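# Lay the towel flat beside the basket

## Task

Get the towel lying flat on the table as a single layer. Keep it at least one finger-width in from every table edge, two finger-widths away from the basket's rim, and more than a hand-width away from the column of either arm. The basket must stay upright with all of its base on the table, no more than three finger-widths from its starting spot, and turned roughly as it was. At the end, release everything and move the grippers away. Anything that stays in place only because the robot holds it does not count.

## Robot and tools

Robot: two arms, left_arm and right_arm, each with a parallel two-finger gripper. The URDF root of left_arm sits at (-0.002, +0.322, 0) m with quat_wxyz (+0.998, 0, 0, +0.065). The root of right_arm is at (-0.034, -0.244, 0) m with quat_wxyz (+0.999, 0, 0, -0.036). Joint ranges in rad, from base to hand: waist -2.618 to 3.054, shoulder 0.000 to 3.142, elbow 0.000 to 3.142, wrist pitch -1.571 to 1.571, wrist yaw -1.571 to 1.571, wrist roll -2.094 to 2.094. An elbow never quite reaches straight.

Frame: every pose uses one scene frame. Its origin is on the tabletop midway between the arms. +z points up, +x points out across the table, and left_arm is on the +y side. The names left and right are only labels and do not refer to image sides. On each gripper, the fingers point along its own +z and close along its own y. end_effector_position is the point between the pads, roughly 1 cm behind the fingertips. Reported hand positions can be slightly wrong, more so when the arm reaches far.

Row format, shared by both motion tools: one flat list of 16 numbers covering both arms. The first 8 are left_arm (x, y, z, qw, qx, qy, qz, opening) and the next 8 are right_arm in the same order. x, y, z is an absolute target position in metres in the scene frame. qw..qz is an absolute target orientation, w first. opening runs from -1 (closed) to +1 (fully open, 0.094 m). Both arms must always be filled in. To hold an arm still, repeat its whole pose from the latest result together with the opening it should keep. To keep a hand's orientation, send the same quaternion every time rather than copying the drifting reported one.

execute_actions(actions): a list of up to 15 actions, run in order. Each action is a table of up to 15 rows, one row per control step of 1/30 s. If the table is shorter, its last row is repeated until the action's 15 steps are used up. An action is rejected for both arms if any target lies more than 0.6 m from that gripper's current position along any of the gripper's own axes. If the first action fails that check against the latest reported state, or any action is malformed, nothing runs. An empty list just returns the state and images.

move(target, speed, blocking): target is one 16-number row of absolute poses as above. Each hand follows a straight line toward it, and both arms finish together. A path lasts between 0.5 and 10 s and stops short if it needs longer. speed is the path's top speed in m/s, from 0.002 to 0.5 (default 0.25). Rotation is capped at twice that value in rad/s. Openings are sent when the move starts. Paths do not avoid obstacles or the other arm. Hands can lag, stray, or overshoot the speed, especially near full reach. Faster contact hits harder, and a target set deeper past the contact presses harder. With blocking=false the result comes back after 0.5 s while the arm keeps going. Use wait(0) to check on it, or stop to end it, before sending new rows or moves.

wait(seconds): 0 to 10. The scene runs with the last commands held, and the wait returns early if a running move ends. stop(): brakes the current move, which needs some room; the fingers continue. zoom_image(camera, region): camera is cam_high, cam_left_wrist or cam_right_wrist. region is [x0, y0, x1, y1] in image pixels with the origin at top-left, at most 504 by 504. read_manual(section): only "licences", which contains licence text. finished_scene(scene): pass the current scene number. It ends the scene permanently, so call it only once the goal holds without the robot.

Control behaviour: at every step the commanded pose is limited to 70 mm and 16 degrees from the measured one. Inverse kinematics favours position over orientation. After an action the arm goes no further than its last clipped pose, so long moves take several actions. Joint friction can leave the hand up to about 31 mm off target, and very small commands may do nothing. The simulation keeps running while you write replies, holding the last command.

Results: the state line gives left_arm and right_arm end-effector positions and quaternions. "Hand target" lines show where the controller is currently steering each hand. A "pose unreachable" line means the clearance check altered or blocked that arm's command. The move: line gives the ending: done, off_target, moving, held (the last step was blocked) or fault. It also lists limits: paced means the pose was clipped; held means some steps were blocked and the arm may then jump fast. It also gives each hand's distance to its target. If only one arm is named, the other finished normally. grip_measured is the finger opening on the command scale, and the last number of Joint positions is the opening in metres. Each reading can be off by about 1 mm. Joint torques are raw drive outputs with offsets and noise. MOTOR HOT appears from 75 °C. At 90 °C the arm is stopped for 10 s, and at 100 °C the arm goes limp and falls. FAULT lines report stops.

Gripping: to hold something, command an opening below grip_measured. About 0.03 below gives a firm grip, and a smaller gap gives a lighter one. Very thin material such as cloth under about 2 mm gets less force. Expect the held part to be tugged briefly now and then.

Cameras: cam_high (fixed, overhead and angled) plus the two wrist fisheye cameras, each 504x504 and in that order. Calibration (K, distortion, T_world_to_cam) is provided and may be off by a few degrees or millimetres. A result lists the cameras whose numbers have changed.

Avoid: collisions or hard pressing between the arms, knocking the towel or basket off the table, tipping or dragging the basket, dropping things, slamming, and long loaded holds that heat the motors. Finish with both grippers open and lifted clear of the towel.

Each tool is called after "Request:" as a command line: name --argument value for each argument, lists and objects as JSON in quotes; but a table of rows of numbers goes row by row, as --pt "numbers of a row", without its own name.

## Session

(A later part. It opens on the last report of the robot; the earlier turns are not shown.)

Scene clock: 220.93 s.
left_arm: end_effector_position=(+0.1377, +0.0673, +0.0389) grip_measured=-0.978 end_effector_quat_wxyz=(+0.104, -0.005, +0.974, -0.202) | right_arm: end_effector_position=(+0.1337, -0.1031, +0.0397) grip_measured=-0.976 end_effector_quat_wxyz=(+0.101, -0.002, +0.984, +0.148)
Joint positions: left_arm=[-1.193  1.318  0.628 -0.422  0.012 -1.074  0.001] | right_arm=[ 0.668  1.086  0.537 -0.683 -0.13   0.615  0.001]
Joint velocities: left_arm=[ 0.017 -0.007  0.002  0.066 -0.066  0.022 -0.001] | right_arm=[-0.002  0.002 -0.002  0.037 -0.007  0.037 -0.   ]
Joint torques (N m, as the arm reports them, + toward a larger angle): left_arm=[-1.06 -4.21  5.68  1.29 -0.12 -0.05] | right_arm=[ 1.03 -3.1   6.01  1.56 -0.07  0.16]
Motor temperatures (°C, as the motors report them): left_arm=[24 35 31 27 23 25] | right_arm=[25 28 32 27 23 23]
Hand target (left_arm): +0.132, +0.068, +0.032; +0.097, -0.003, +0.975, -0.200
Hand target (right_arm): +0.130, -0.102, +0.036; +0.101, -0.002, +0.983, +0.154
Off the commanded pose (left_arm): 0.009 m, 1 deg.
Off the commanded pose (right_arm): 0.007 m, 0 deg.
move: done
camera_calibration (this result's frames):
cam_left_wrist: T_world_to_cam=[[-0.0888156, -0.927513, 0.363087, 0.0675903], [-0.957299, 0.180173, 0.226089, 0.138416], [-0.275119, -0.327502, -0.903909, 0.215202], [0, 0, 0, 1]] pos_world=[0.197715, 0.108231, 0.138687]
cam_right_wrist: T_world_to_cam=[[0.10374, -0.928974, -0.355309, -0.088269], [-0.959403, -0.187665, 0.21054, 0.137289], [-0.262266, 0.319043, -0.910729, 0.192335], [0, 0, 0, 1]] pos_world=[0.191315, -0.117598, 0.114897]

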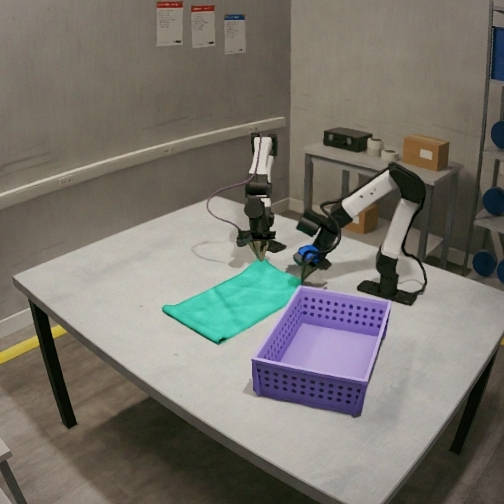

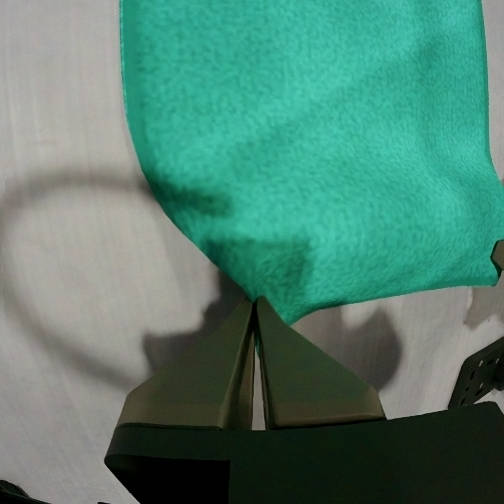

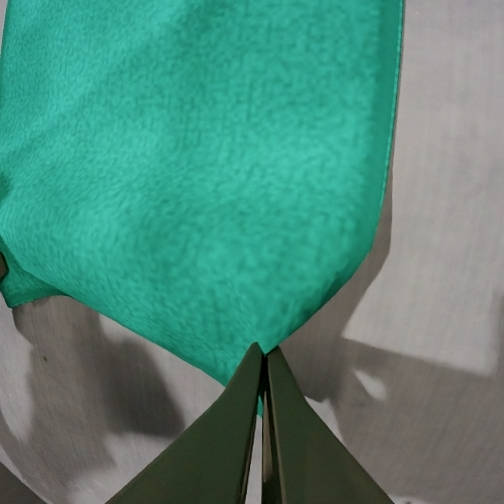

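Request:
move --target '[0.45,0.05,0.5,0.676,0.184,0.686,-0.181,-1,0.45,-0.12,0.5,0.7,0,0.71,0,-1]' --speed 0.2

Request:
move --target '[0.6,0.05,0.465,0.676,0.184,0.686,-0.181,-1,0.6,-0.12,0.465,0.7,0,0.71,0,-1]' --speed 0.15

Request:
wait --seconds 2

Request:
move --target '[0.48,0.05,0.40,0.6,0.15,0.76,-0.18,-1,0.48,-0.12,0.40,0.62,0,0.78,0,-1]' --speed 0.35

Request:
move --target '[0.14,0.07,0.035,0.1,0,0.97,-0.2,-1,0.14,-0.10,0.035,0.1,0,0.98,0.15,-1]' --speed 0.18

Request:
zoom_image --camera "cam_high" --region '[130, 240, 330, 360]'

Scene clock: 238.10 s.
left_arm: end_effector_position=(+0.4381, +0.0540, +0.4983) grip_measured=-0.978 end_effector_quat_wxyz=(+0.672, +0.187, +0.693, -0.183) | right_arm: end_effector_position=(+0.4482, -0.1140, +0.4862) grip_measured=-0.976 end_effector_quat_wxyz=(+0.688, -0.003, +0.726, -0.006)
Joint positions: left_arm=[-0.686  1.697  2.001 -0.334 -0.025 -0.003  0.001] | right_arm=[ 0.47   1.659  1.93  -0.328  0.402  0.01   0.001]
Joint velocities: left_arm=[ 0.007 -0.022  0.012 -0.022 -0.022 -0.066 -0.001] | right_arm=[-0.007 -0.002 -0.007 -0.066  0.081 -0.095 -0.001]
Joint torques (N m, as the arm reports them, + toward a larger angle): left_arm=[ 0.59 -7.51  9.43  2.17 -0.06  0.09] | right_arm=[-0.23 -6.82 11.17  2.74  0.06  0.  ]
Motor temperatures (°C, as the motors report them): left_arm=[24 33 31 28 23 25] | right_arm=[25 27 32 27 23 23]
Hand target (left_arm): +0.443, +0.054, +0.504; +0.680, +0.189, +0.685, -0.184
Hand target (right_arm): +0.451, -0.117, +0.498; +0.700, +0.001, +0.714, -0.008
Off the commanded pose (left_arm): 0.013 m, 1 deg.
Off the commanded pose (right_arm): 0.015 m, 2 deg.
move: off_target (left_arm, right_arm)
camera_calibration (this result's frames):
cam_left_wrist: T_world_to_cam=[[-0.488251, -0.870691, -0.0592246, 0.29745], [-0.40738, 0.287407, -0.866856, 0.622472], [0.771785, -0.399116, -0.495029, 0.0501951], [0, 0, 0, 1]] pos_world=[0.360073, 0.100118, 0.582058]
cam_right_wrist: T_world_to_cam=[[0.0811484, -0.994729, 0.0626774, -0.172983], [-0.48991, -0.0945719, -0.866628, 0.666919], [0.867988, 0.0396192, -0.495003, -0.0556736], [0, 0, 0, 1]] pos_world=[0.389092, -0.106794, 0.561254]

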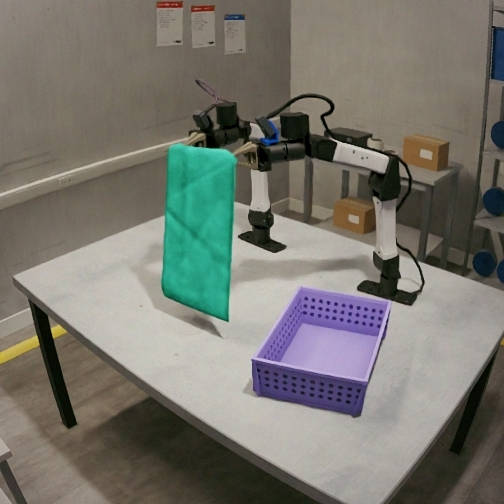

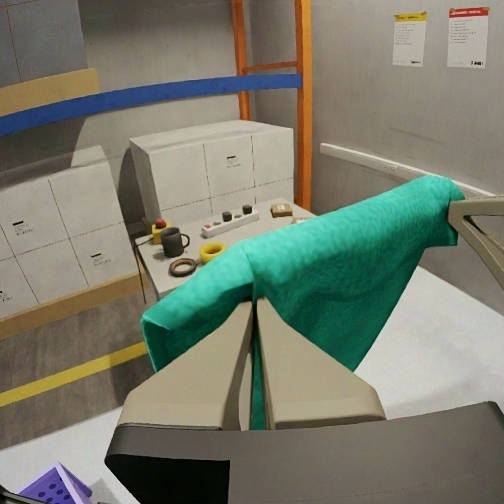

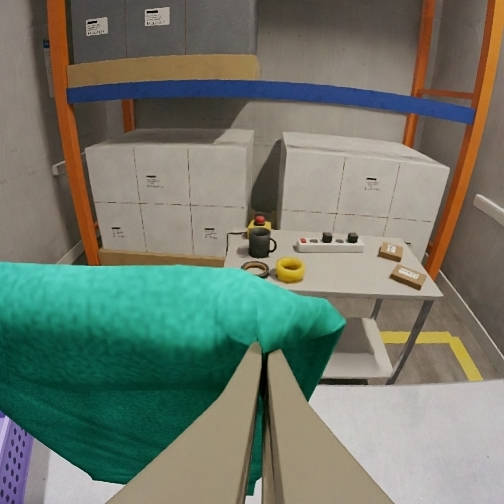

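Scene clock: 239.90 s.
left_arm: end_effector_position=(+0.5983, +0.0451, +0.4588) grip_measured=-0.978 end_effector_quat_wxyz=(+0.704, +0.175, +0.664, -0.182) | right_arm: end_effector_position=(+0.6019, -0.1178, +0.4564) grip_measured=-0.976 end_effector_quat_wxyz=(+0.710, +0.003, +0.704, +0.002)
Joint positions: left_arm=[-0.535  2.424  2.858 -0.376  0.107 -0.002  0.001] | right_arm=[ 0.338  2.392  2.844 -0.444  0.269  0.005  0.001]
Joint velocities: left_arm=[-0.017 -0.012  0.002 -0.007 -0.022 -0.007 -0.001] | right_arm=[-0.027 -0.002  0.022  0.066  0.022 -0.022  0.   ]
Joint torques (N m, as the arm reports them, + toward a larger angle): left_arm=[  0.32 -14.31   8.7    1.98  -0.03  -0.05] | right_arm=[  0.13 -13.12  10.34   2.4   -0.07  -0.03]
Motor temperatures (°C, as the motors report them): left_arm=[24 33 31 28 23 25] | right_arm=[25 27 32 27 23 23]
Hand target (left_arm): +0.598, +0.048, +0.465; +0.710, +0.175, +0.657, -0.185
Hand target (right_arm): +0.599, -0.119, +0.464; +0.715, -0.002, +0.699, +0.003
Off the commanded pose (left_arm): 0.008 m, 4 deg.
Off the commanded pose (right_arm): 0.009 m, 1 deg.
elbow stopped short (left arm): the move would have taken joint 3 (elbow) straighter than the controller allows; a more bent joint 3 avoids this.
elbow stopped short (right arm): the move would have taken joint 3 (elbow) straighter than the controller allows; a more bent joint 3 avoids this.
move: off_target (left_arm)
camera_calibration (this result's frames):
cam_left_wrist: T_world_to_cam=[[-0.46736, -0.881752, -0.0639439, 0.35573], [-0.341146, 0.246601, -0.907087, 0.636676], [0.815594, -0.402122, -0.416057, -0.158823], [0, 0, 0, 1]] pos_world=[0.512988, 0.0927949, 0.534188]
cam_right_wrist: T_world_to_cam=[[0.0794231, -0.995667, 0.0483707, -0.179846], [-0.435846, -0.0783251, -0.896607, 0.699051], [0.89651, 0.0501291, -0.440178, -0.244605], [0, 0, 0, 1]] pos_world=[0.538254, -0.112052, 0.527803]

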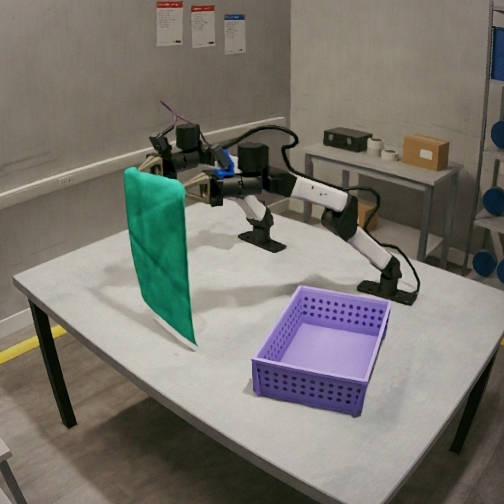

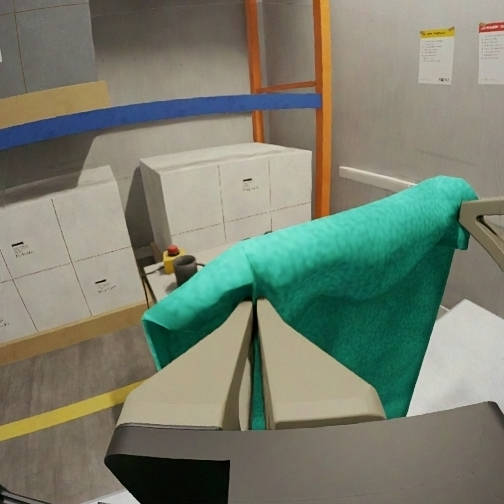

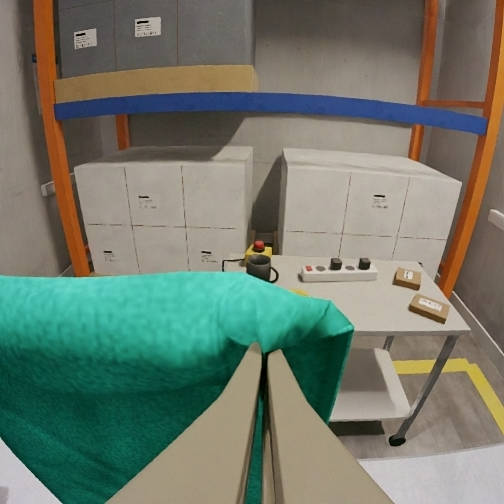

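Scene clock: 241.90 s.
left_arm: end_effector_position=(+0.5983, +0.0451, +0.4588) grip_measured=-0.978 end_effector_quat_wxyz=(+0.704, +0.175, +0.664, -0.182) | right_arm: end_effector_position=(+0.6019, -0.1178, +0.4559) grip_measured=-0.976 end_effector_quat_wxyz=(+0.709, +0.003, +0.705, +0.002)
Joint positions: left_arm=[-0.535  2.424  2.858 -0.376  0.107 -0.002  0.001] | right_arm=[ 0.338  2.392  2.844 -0.446  0.269  0.005  0.001]
Joint velocities: left_arm=[ 0.017 -0.012 -0.012 -0.037 -0.022  0.022  0.   ] | right_arm=[-0.017 -0.007  0.002  0.022  0.007 -0.037 -0.   ]
Joint torques (N m, as the arm reports them, + toward a larger angle): left_arm=[  0.41 -14.29   8.7    2.01  -0.03  -0.05] | right_arm=[  0.01 -12.99  10.17   2.41  -0.08  -0.07]
Motor temperatures (°C, as the motors report them): left_arm=[24 34 31 29 23 25] | right_arm=[25 28 33 28 23 23]
Hand target (left_arm): +0.598, +0.048, +0.465; +0.710, +0.175, +0.657, -0.185
Hand target (right_arm): +0.599, -0.119, +0.464; +0.715, -0.002, +0.699, +0.003
Off the commanded pose (left_arm): 0.008 m, 4 deg.
Off the commanded pose (right_arm): 0.010 m, 1 deg.
wait: 2.00 s; at rest by 0.17 s
camera_calibration (this result's frames):
cam_left_wrist: T_world_to_cam=[[-0.46736, -0.881752, -0.0639439, 0.35573], [-0.341146, 0.246601, -0.907087, 0.636676], [0.815594, -0.402122, -0.416057, -0.158823], [0, 0, 0, 1]] pos_world=[0.512988, 0.0927949, 0.534188]
cam_right_wrist: T_world_to_cam=[[0.0795303, -0.995637, 0.0487959, -0.180074], [-0.437825, -0.0788658, -0.895595, 0.699227], [0.895536, 0.0498629, -0.442187, -0.243379], [0, 0, 0, 1]] pos_world=[0.538415, -0.112008, 0.527391]

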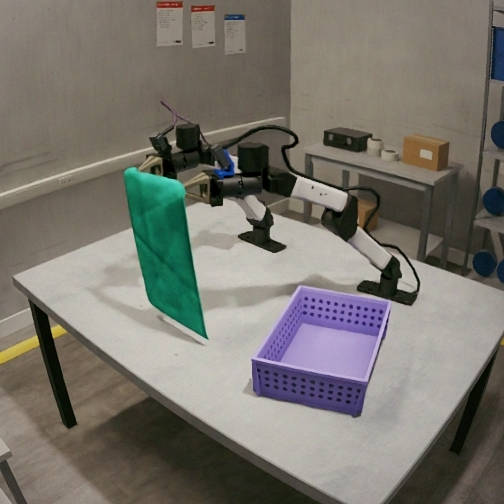

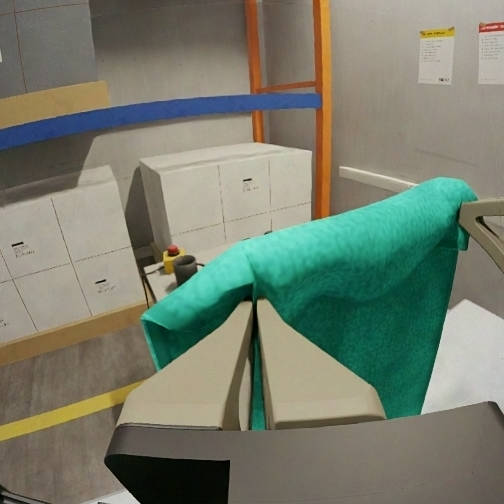

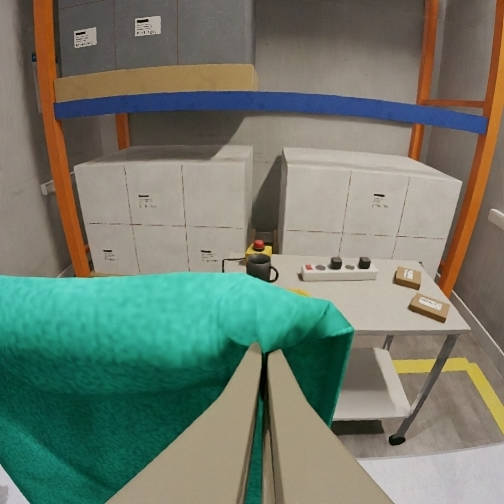

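Scene clock: 243.37 s.
left_arm: end_effector_position=(+0.4846, +0.0503, +0.3945) grip_measured=-0.978 end_effector_quat_wxyz=(+0.594, +0.153, +0.769, -0.178) | right_arm: end_effector_position=(+0.4802, -0.1203, +0.4007) grip_measured=-0.976 end_effector_quat_wxyz=(+0.618, -0.001, +0.786, +0.005)
Joint positions: left_arm=[-0.649  1.794  1.877 -0.315 -0.03  -0.102  0.001] | right_arm=[ 0.41   1.721  1.826 -0.357  0.321  0.088  0.001]
Joint velocities: left_arm=[-0.007 -0.012 -0.002  0.007 -0.022  0.022  0.   ] | right_arm=[ 0.007 -0.002 -0.012 -0.007 -0.022 -0.022 -0.   ]
Joint torques (N m, as the arm reports them, + toward a larger angle): left_arm=[ -0.44 -11.66   7.26   2.21  -0.24  -0.07] | right_arm=[ 0.69 -9.23  7.16  2.68  0.23 -0.11]
Motor temperatures (°C, as the motors report them): left_arm=[24 34 31 29 23 25] | right_arm=[25 28 33 28 23 23]
Hand target (left_arm): +0.482, +0.051, +0.400; +0.602, +0.149, +0.763, -0.181
Hand target (right_arm): +0.480, -0.121, +0.400; +0.622, -0.001, +0.783, +0.001
Off the commanded pose (left_arm): 0.007 m, 1 deg.
Off the commanded pose (right_arm): 0.001 m, 1 deg.
move: done
camera_calibration (this result's frames):
cam_left_wrist: T_world_to_cam=[[-0.443455, -0.895851, 0.0282607, 0.255866], [-0.601739, 0.274202, -0.750149, 0.601309], [0.664273, -0.349663, -0.660665, 0.0765155], [0, 0, 0, 1]] pos_world=[0.424468, 0.0910921, 0.494391]
cam_right_wrist: T_world_to_cam=[[0.098861, -0.99473, 0.0271791, -0.170764], [-0.6408, -0.0845344, -0.76304, 0.640042], [0.761316, 0.0580185, -0.64578, -0.0116345], [0, 0, 0, 1]] pos_world=[0.435878, -0.115083, 0.485505]

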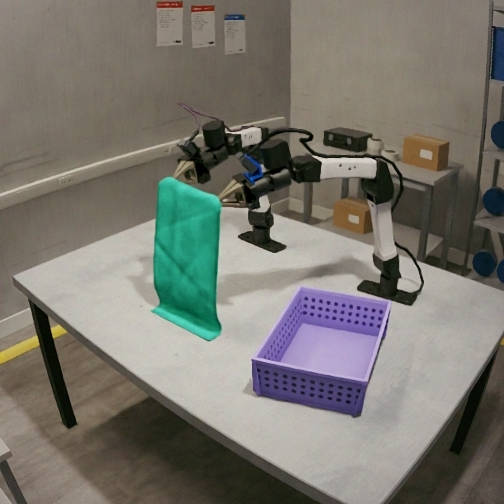

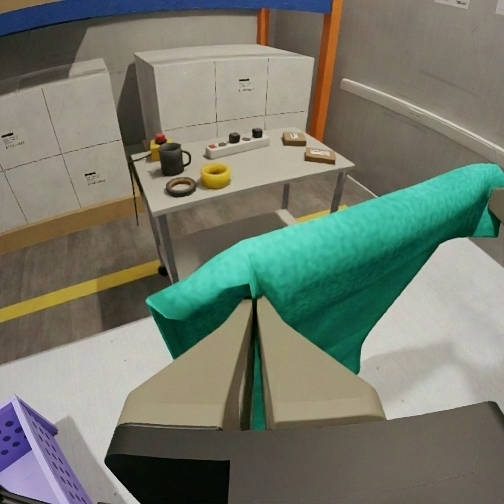

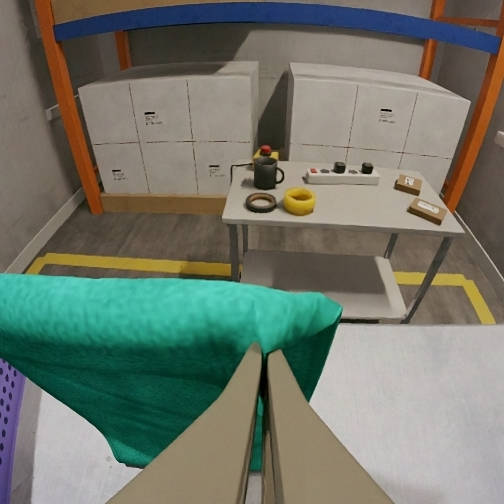

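Scene clock: 247.10 s.
left_arm: end_effector_position=(+0.1503, +0.0663, +0.0394) grip_measured=-0.978 end_effector_quat_wxyz=(+0.105, -0.006, +0.973, -0.205) | right_arm: end_effector_position=(+0.1431, -0.1039, +0.0402) grip_measured=-0.976 end_effector_quat_wxyz=(+0.102, -0.005, +0.983, +0.150)
Joint positions: left_arm=[-1.143  1.345  0.647 -0.409  0.036 -1.032  0.001] | right_arm=[ 0.63   1.122  0.555 -0.668 -0.146  0.574  0.001]
Joint velocities: left_arm=[ 0.007 -0.002  0.002 -0.007  0.022 -0.037  0.001] | right_arm=[-0.007 -0.002 -0.022  0.051 -0.051 -0.007  0.   ]
Joint torques (N m, as the arm reports them, + toward a larger angle): left_arm=[-0.99 -4.18  5.55  1.33 -0.14 -0.04] | right_arm=[ 1.01 -3.1   5.8   1.44 -0.08  0.12]
Motor temperatures (°C, as the motors report them): left_arm=[24 35 31 29 23 25] | right_arm=[25 28 32 28 23 23]
Hand target (left_arm): +0.145, +0.068, +0.031; +0.098, -0.004, +0.975, -0.201
Hand target (right_arm): +0.139, -0.103, +0.037; +0.102, -0.005, +0.983, +0.155
Off the commanded pose (left_arm): 0.012 m, 1 deg.
Off the commanded pose (right_arm): 0.007 m, 1 deg.
move: off_target (left_arm)
camera_calibration (this result's frames):
cam_left_wrist: T_world_to_cam=[[-0.0877751, -0.925186, 0.369224, 0.0670004], [-0.957627, 0.18044, 0.224483, 0.150643], [-0.274311, -0.333875, -0.901821, 0.219003], [0, 0, 0, 1]] pos_world=[0.210216, 0.107925, 0.138947]
cam_right_wrist: T_world_to_cam=[[0.109564, -0.927121, -0.358388, -0.0903424], [-0.958937, -0.193485, 0.207371, 0.145558], [-0.261601, 0.320951, -0.91025, 0.195533], [0, 0, 0, 1]] pos_world=[0.200631, -0.118351, 0.115422]

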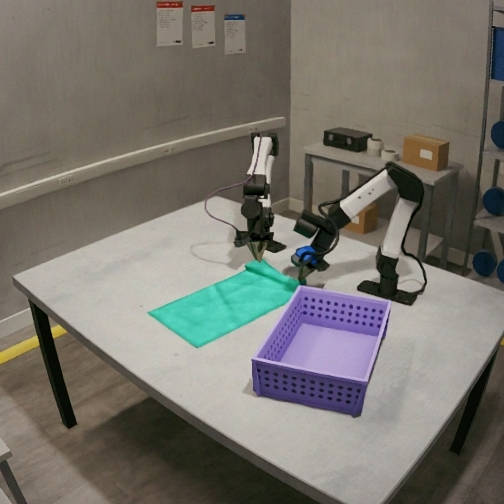

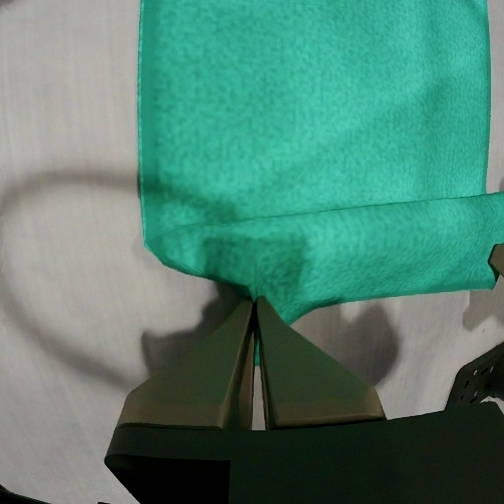

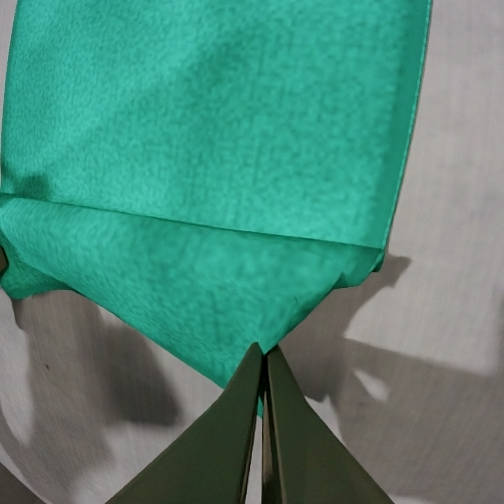

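Region (130, 240, 330, 360) of cam_high's 504x504 image, scaled by 2.520, with more detail than that image has; it fills the top 302 rows of this view, and the rest is white.

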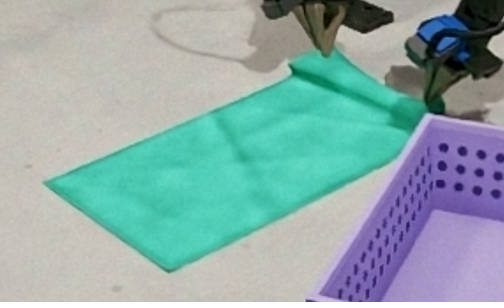

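Request:
move --target '[0.085,0.09,0.03,0.05,0,0.97,-0.2,-1,0.085,-0.08,0.03,0.05,0,0.98,0.15,-1]' --speed 0.08

Request:
move --target '[0.085,0.09,0.03,0.05,0,0.97,-0.2,0,0.085,-0.08,0.03,0.05,0,0.98,0.15,0]'

Request:
move --target '[0.14,0.15,0.22,0.13,0,1,0,0,0.15,-0.15,0.25,0.15,0,1,0,0]'

Scene clock: 253.43 s.
left_arm: end_effector_position=(+0.0936, +0.0834, +0.0333) grip_measured=-0.978 end_effector_quat_wxyz=(+0.060, -0.004, +0.976, -0.208) | right_arm: end_effector_position=(+0.0916, -0.0751, +0.0356) grip_measured=-0.976 end_effector_quat_wxyz=(+0.056, -0.002, +0.986, +0.158)
Joint positions: left_arm=[-1.282  1.194  0.535 -0.478  0.057 -1.173  0.001] | right_arm=[ 0.894  1.078  0.524 -0.707 -0.133  0.839  0.001]
Joint velocities: left_arm=[-0.007 -0.012 -0.017  0.037 -0.007  0.037  0.001] | right_arm=[ 0.012  0.007  0.002  0.007 -0.022  0.007  0.   ]
Joint torques (N m, as the arm reports them, + toward a larger angle): left_arm=[-1.22 -5.21  5.75  0.96 -0.05 -0.05] | right_arm=[ 1.16 -2.86  5.81  1.15  0.07  0.16]
Motor temperatures (°C, as the motors report them): left_arm=[24 34 31 28 23 25] | right_arm=[25 28 32 27 23 23]
Hand target (left_arm): +0.085, +0.090, +0.029; +0.049, -0.000, +0.978, -0.202
Hand target (right_arm): +0.085, -0.081, +0.030; +0.051, -0.000, +0.987, +0.150
Off the commanded pose (left_arm): 0.011 m, 1 deg.
Off the commanded pose (right_arm): 0.010 m, 1 deg.
move: off_target (left_arm)
camera_calibration (this result's frames):
cam_left_wrist: T_world_to_cam=[[-0.0747165, -0.921663, 0.38073, 0.0781735], [-0.93024, 0.20197, 0.30637, 0.0876077], [-0.359266, -0.331279, -0.872458, 0.210442], [0, 0, 0, 1]] pos_world=[0.162941, 0.12407, 0.126998]
cam_right_wrist: T_world_to_cam=[[0.0852425, -0.920608, -0.38107, -0.0561185], [-0.933423, -0.207563, 0.292641, 0.0962191], [-0.348504, 0.330754, -0.87701, 0.176177], [0, 0, 0, 1]] pos_world=[0.155995, -0.0899628, 0.104966]

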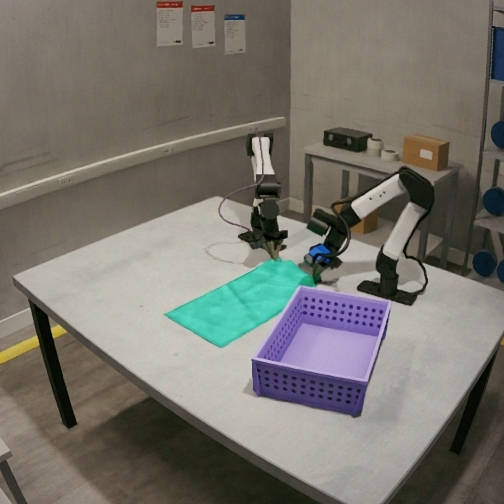

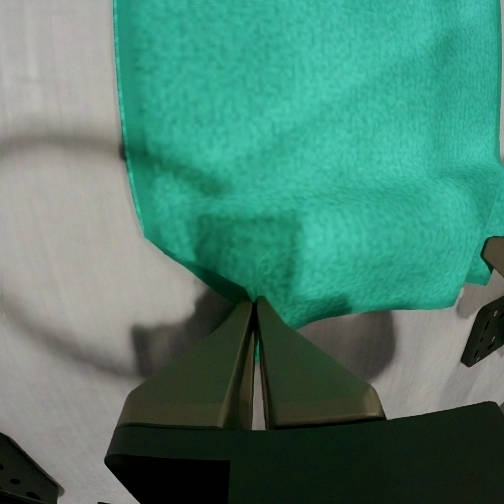

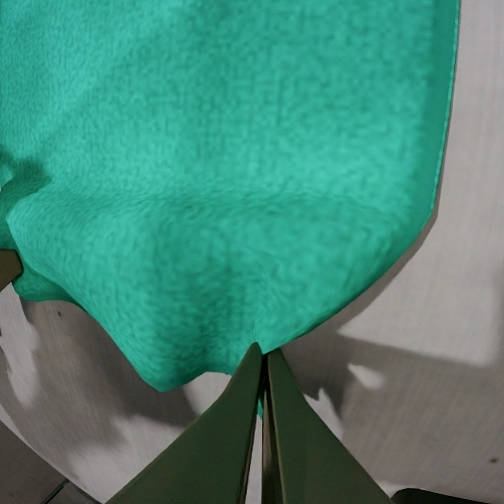

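Scene clock: 254.13 s.
left_arm: end_effector_position=(+0.0934, +0.0834, +0.0332) grip_measured=-0.003 end_effector_quat_wxyz=(+0.059, -0.005, +0.976, -0.208) | right_arm: end_effector_position=(+0.0916, -0.0751, +0.0356) grip_measured=-0.003 end_effector_quat_wxyz=(+0.055, +0.000, +0.986, +0.158)
Joint positions: left_arm=[-1.282  1.194  0.535 -0.479  0.058 -1.174  0.047] | right_arm=[ 0.894  1.078  0.524 -0.707 -0.133  0.844  0.047]
Joint velocities: left_arm=[-0.017 -0.022 -0.007 -0.081 -0.037  0.007 -0.002] | right_arm=[-0.012  0.007 -0.007  0.022  0.007  0.007  0.   ]
Joint torques (N m, as the arm reports them, + toward a larger angle): left_arm=[-1.26 -5.16  5.89  0.96 -0.1  -0.06] | right_arm=[ 1.36 -2.89  5.93  1.14  0.14  0.09]
Motor temperatures (°C, as the motors report them): left_arm=[24 34 31 28 23 25] | right_arm=[25 28 32 27 23 23]
Hand target (left_arm): +0.085, +0.090, +0.030; +0.050, -0.000, +0.978, -0.201
Hand target (right_arm): +0.085, -0.080, +0.030; +0.050, -0.000, +0.987, +0.151
Off the commanded pose (left_arm): 0.011 m, 1 deg.
Off the commanded pose (right_arm): 0.010 m, 1 deg.
move: off_target (left_arm)
camera_calibration (this result's frames):
cam_left_wrist: T_world_to_cam=[[-0.073924, -0.921749, 0.380677, 0.0781892], [-0.9298, 0.201717, 0.307866, 0.0873098], [-0.360564, -0.331195, -0.871954, 0.210416], [0, 0, 0, 1]] pos_world=[0.162829, 0.124148, 0.126828]
cam_right_wrist: T_world_to_cam=[[0.0803431, -0.92079, -0.381696, -0.055661], [-0.933931, -0.203351, 0.293975, 0.0965345], [-0.348307, 0.332859, -0.876292, 0.176292], [0, 0, 0, 1]] pos_world=[0.156032, -0.0903018, 0.104859]

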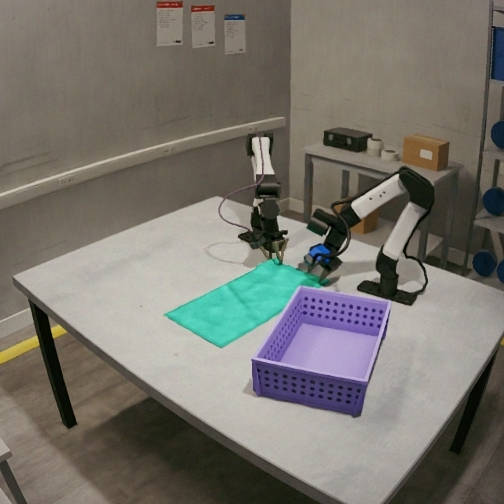

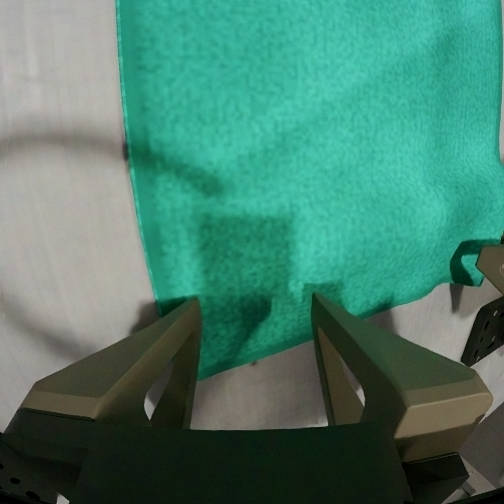

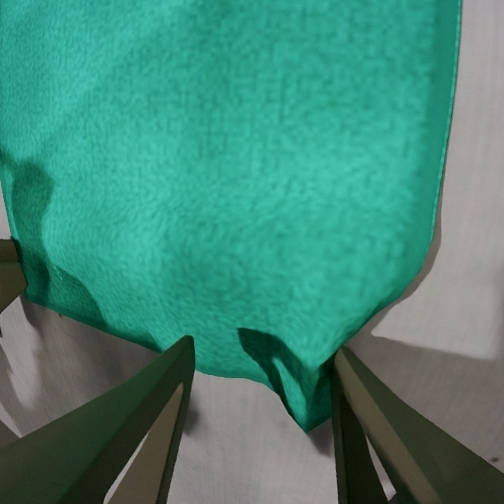

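Scene clock: 255.83 s.
left_arm: end_effector_position=(+0.1372, +0.1490, +0.2198) grip_measured=-0.003 end_effector_quat_wxyz=(+0.136, +0.002, +0.991, -0.015) | right_arm: end_effector_position=(+0.1467, -0.1476, +0.2477) grip_measured=-0.003 end_effector_quat_wxyz=(+0.157, -0.001, +0.987, +0.016)
Joint positions: left_arm=[-1.196  1.28   1.412 -1.541 -0.223 -1.043  0.047] | right_arm=[ 0.692  1.173  1.453 -1.573  0.155  0.597  0.047]
Joint velocities: left_arm=[-0.002  0.017  0.002 -0.037 -0.037  0.022  0.   ] | right_arm=[-0.017  0.002  0.002  0.037 -0.051 -0.066  0.001]
Joint torques (N m, as the arm reports them, + toward a larger angle): left_arm=[ 0.86 -2.51  7.66  0.51 -0.38  0.07] | right_arm=[-0.26 -0.75  9.13  1.04  0.37 -0.11]
Motor temperatures (°C, as the motors report them): left_arm=[24 33 31 28 23 25] | right_arm=[25 27 32 27 23 23]
Hand target (left_arm): +0.140, +0.152, +0.219; +0.133, -0.000, +0.991, -0.001
Hand target (right_arm): +0.150, -0.150, +0.250; +0.155, -0.001, +0.988, +0.007
Off the commanded pose (left_arm): 0.003 m, 2 deg.
Off the commanded pose (right_arm): 0.005 m, 2 deg.
joint sent to its limit (right arm) — the command would take joint 4 (wrist pitch) past its lower limit, so that joint was sent only as far as its limit.
move: done
camera_calibration (this result's frames):
cam_left_wrist: T_world_to_cam=[[-0.0613192, -0.998097, -0.00654791, 0.165627], [-0.97537, 0.0585278, 0.212667, 0.105892], [-0.211879, 0.0194272, -0.977103, 0.361069], [0, 0, 0, 1]] pos_world=[0.189943, 0.1521, 0.331366]
cam_right_wrist: T_world_to_cam=[[0.0836538, -0.992261, -0.0917657, -0.128682], [-0.985347, -0.0961025, 0.140909, 0.132198], [-0.148638, 0.0786335, -0.98576, 0.365762], [0, 0, 0, 1]] pos_world=[0.195392, -0.143742, 0.330117]

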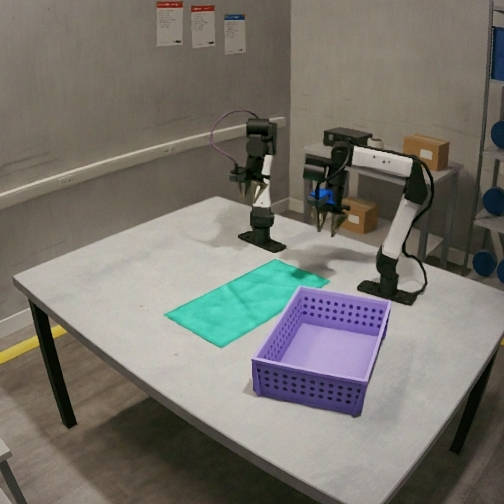

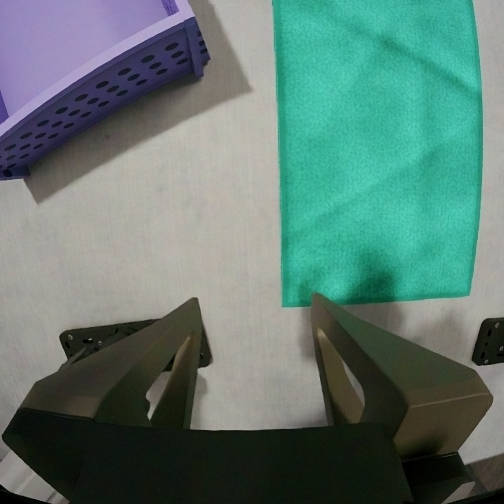

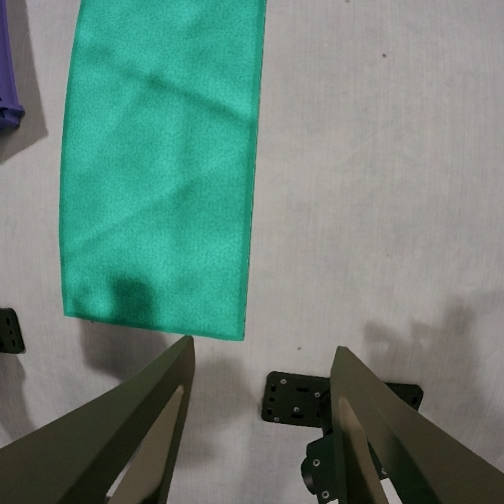

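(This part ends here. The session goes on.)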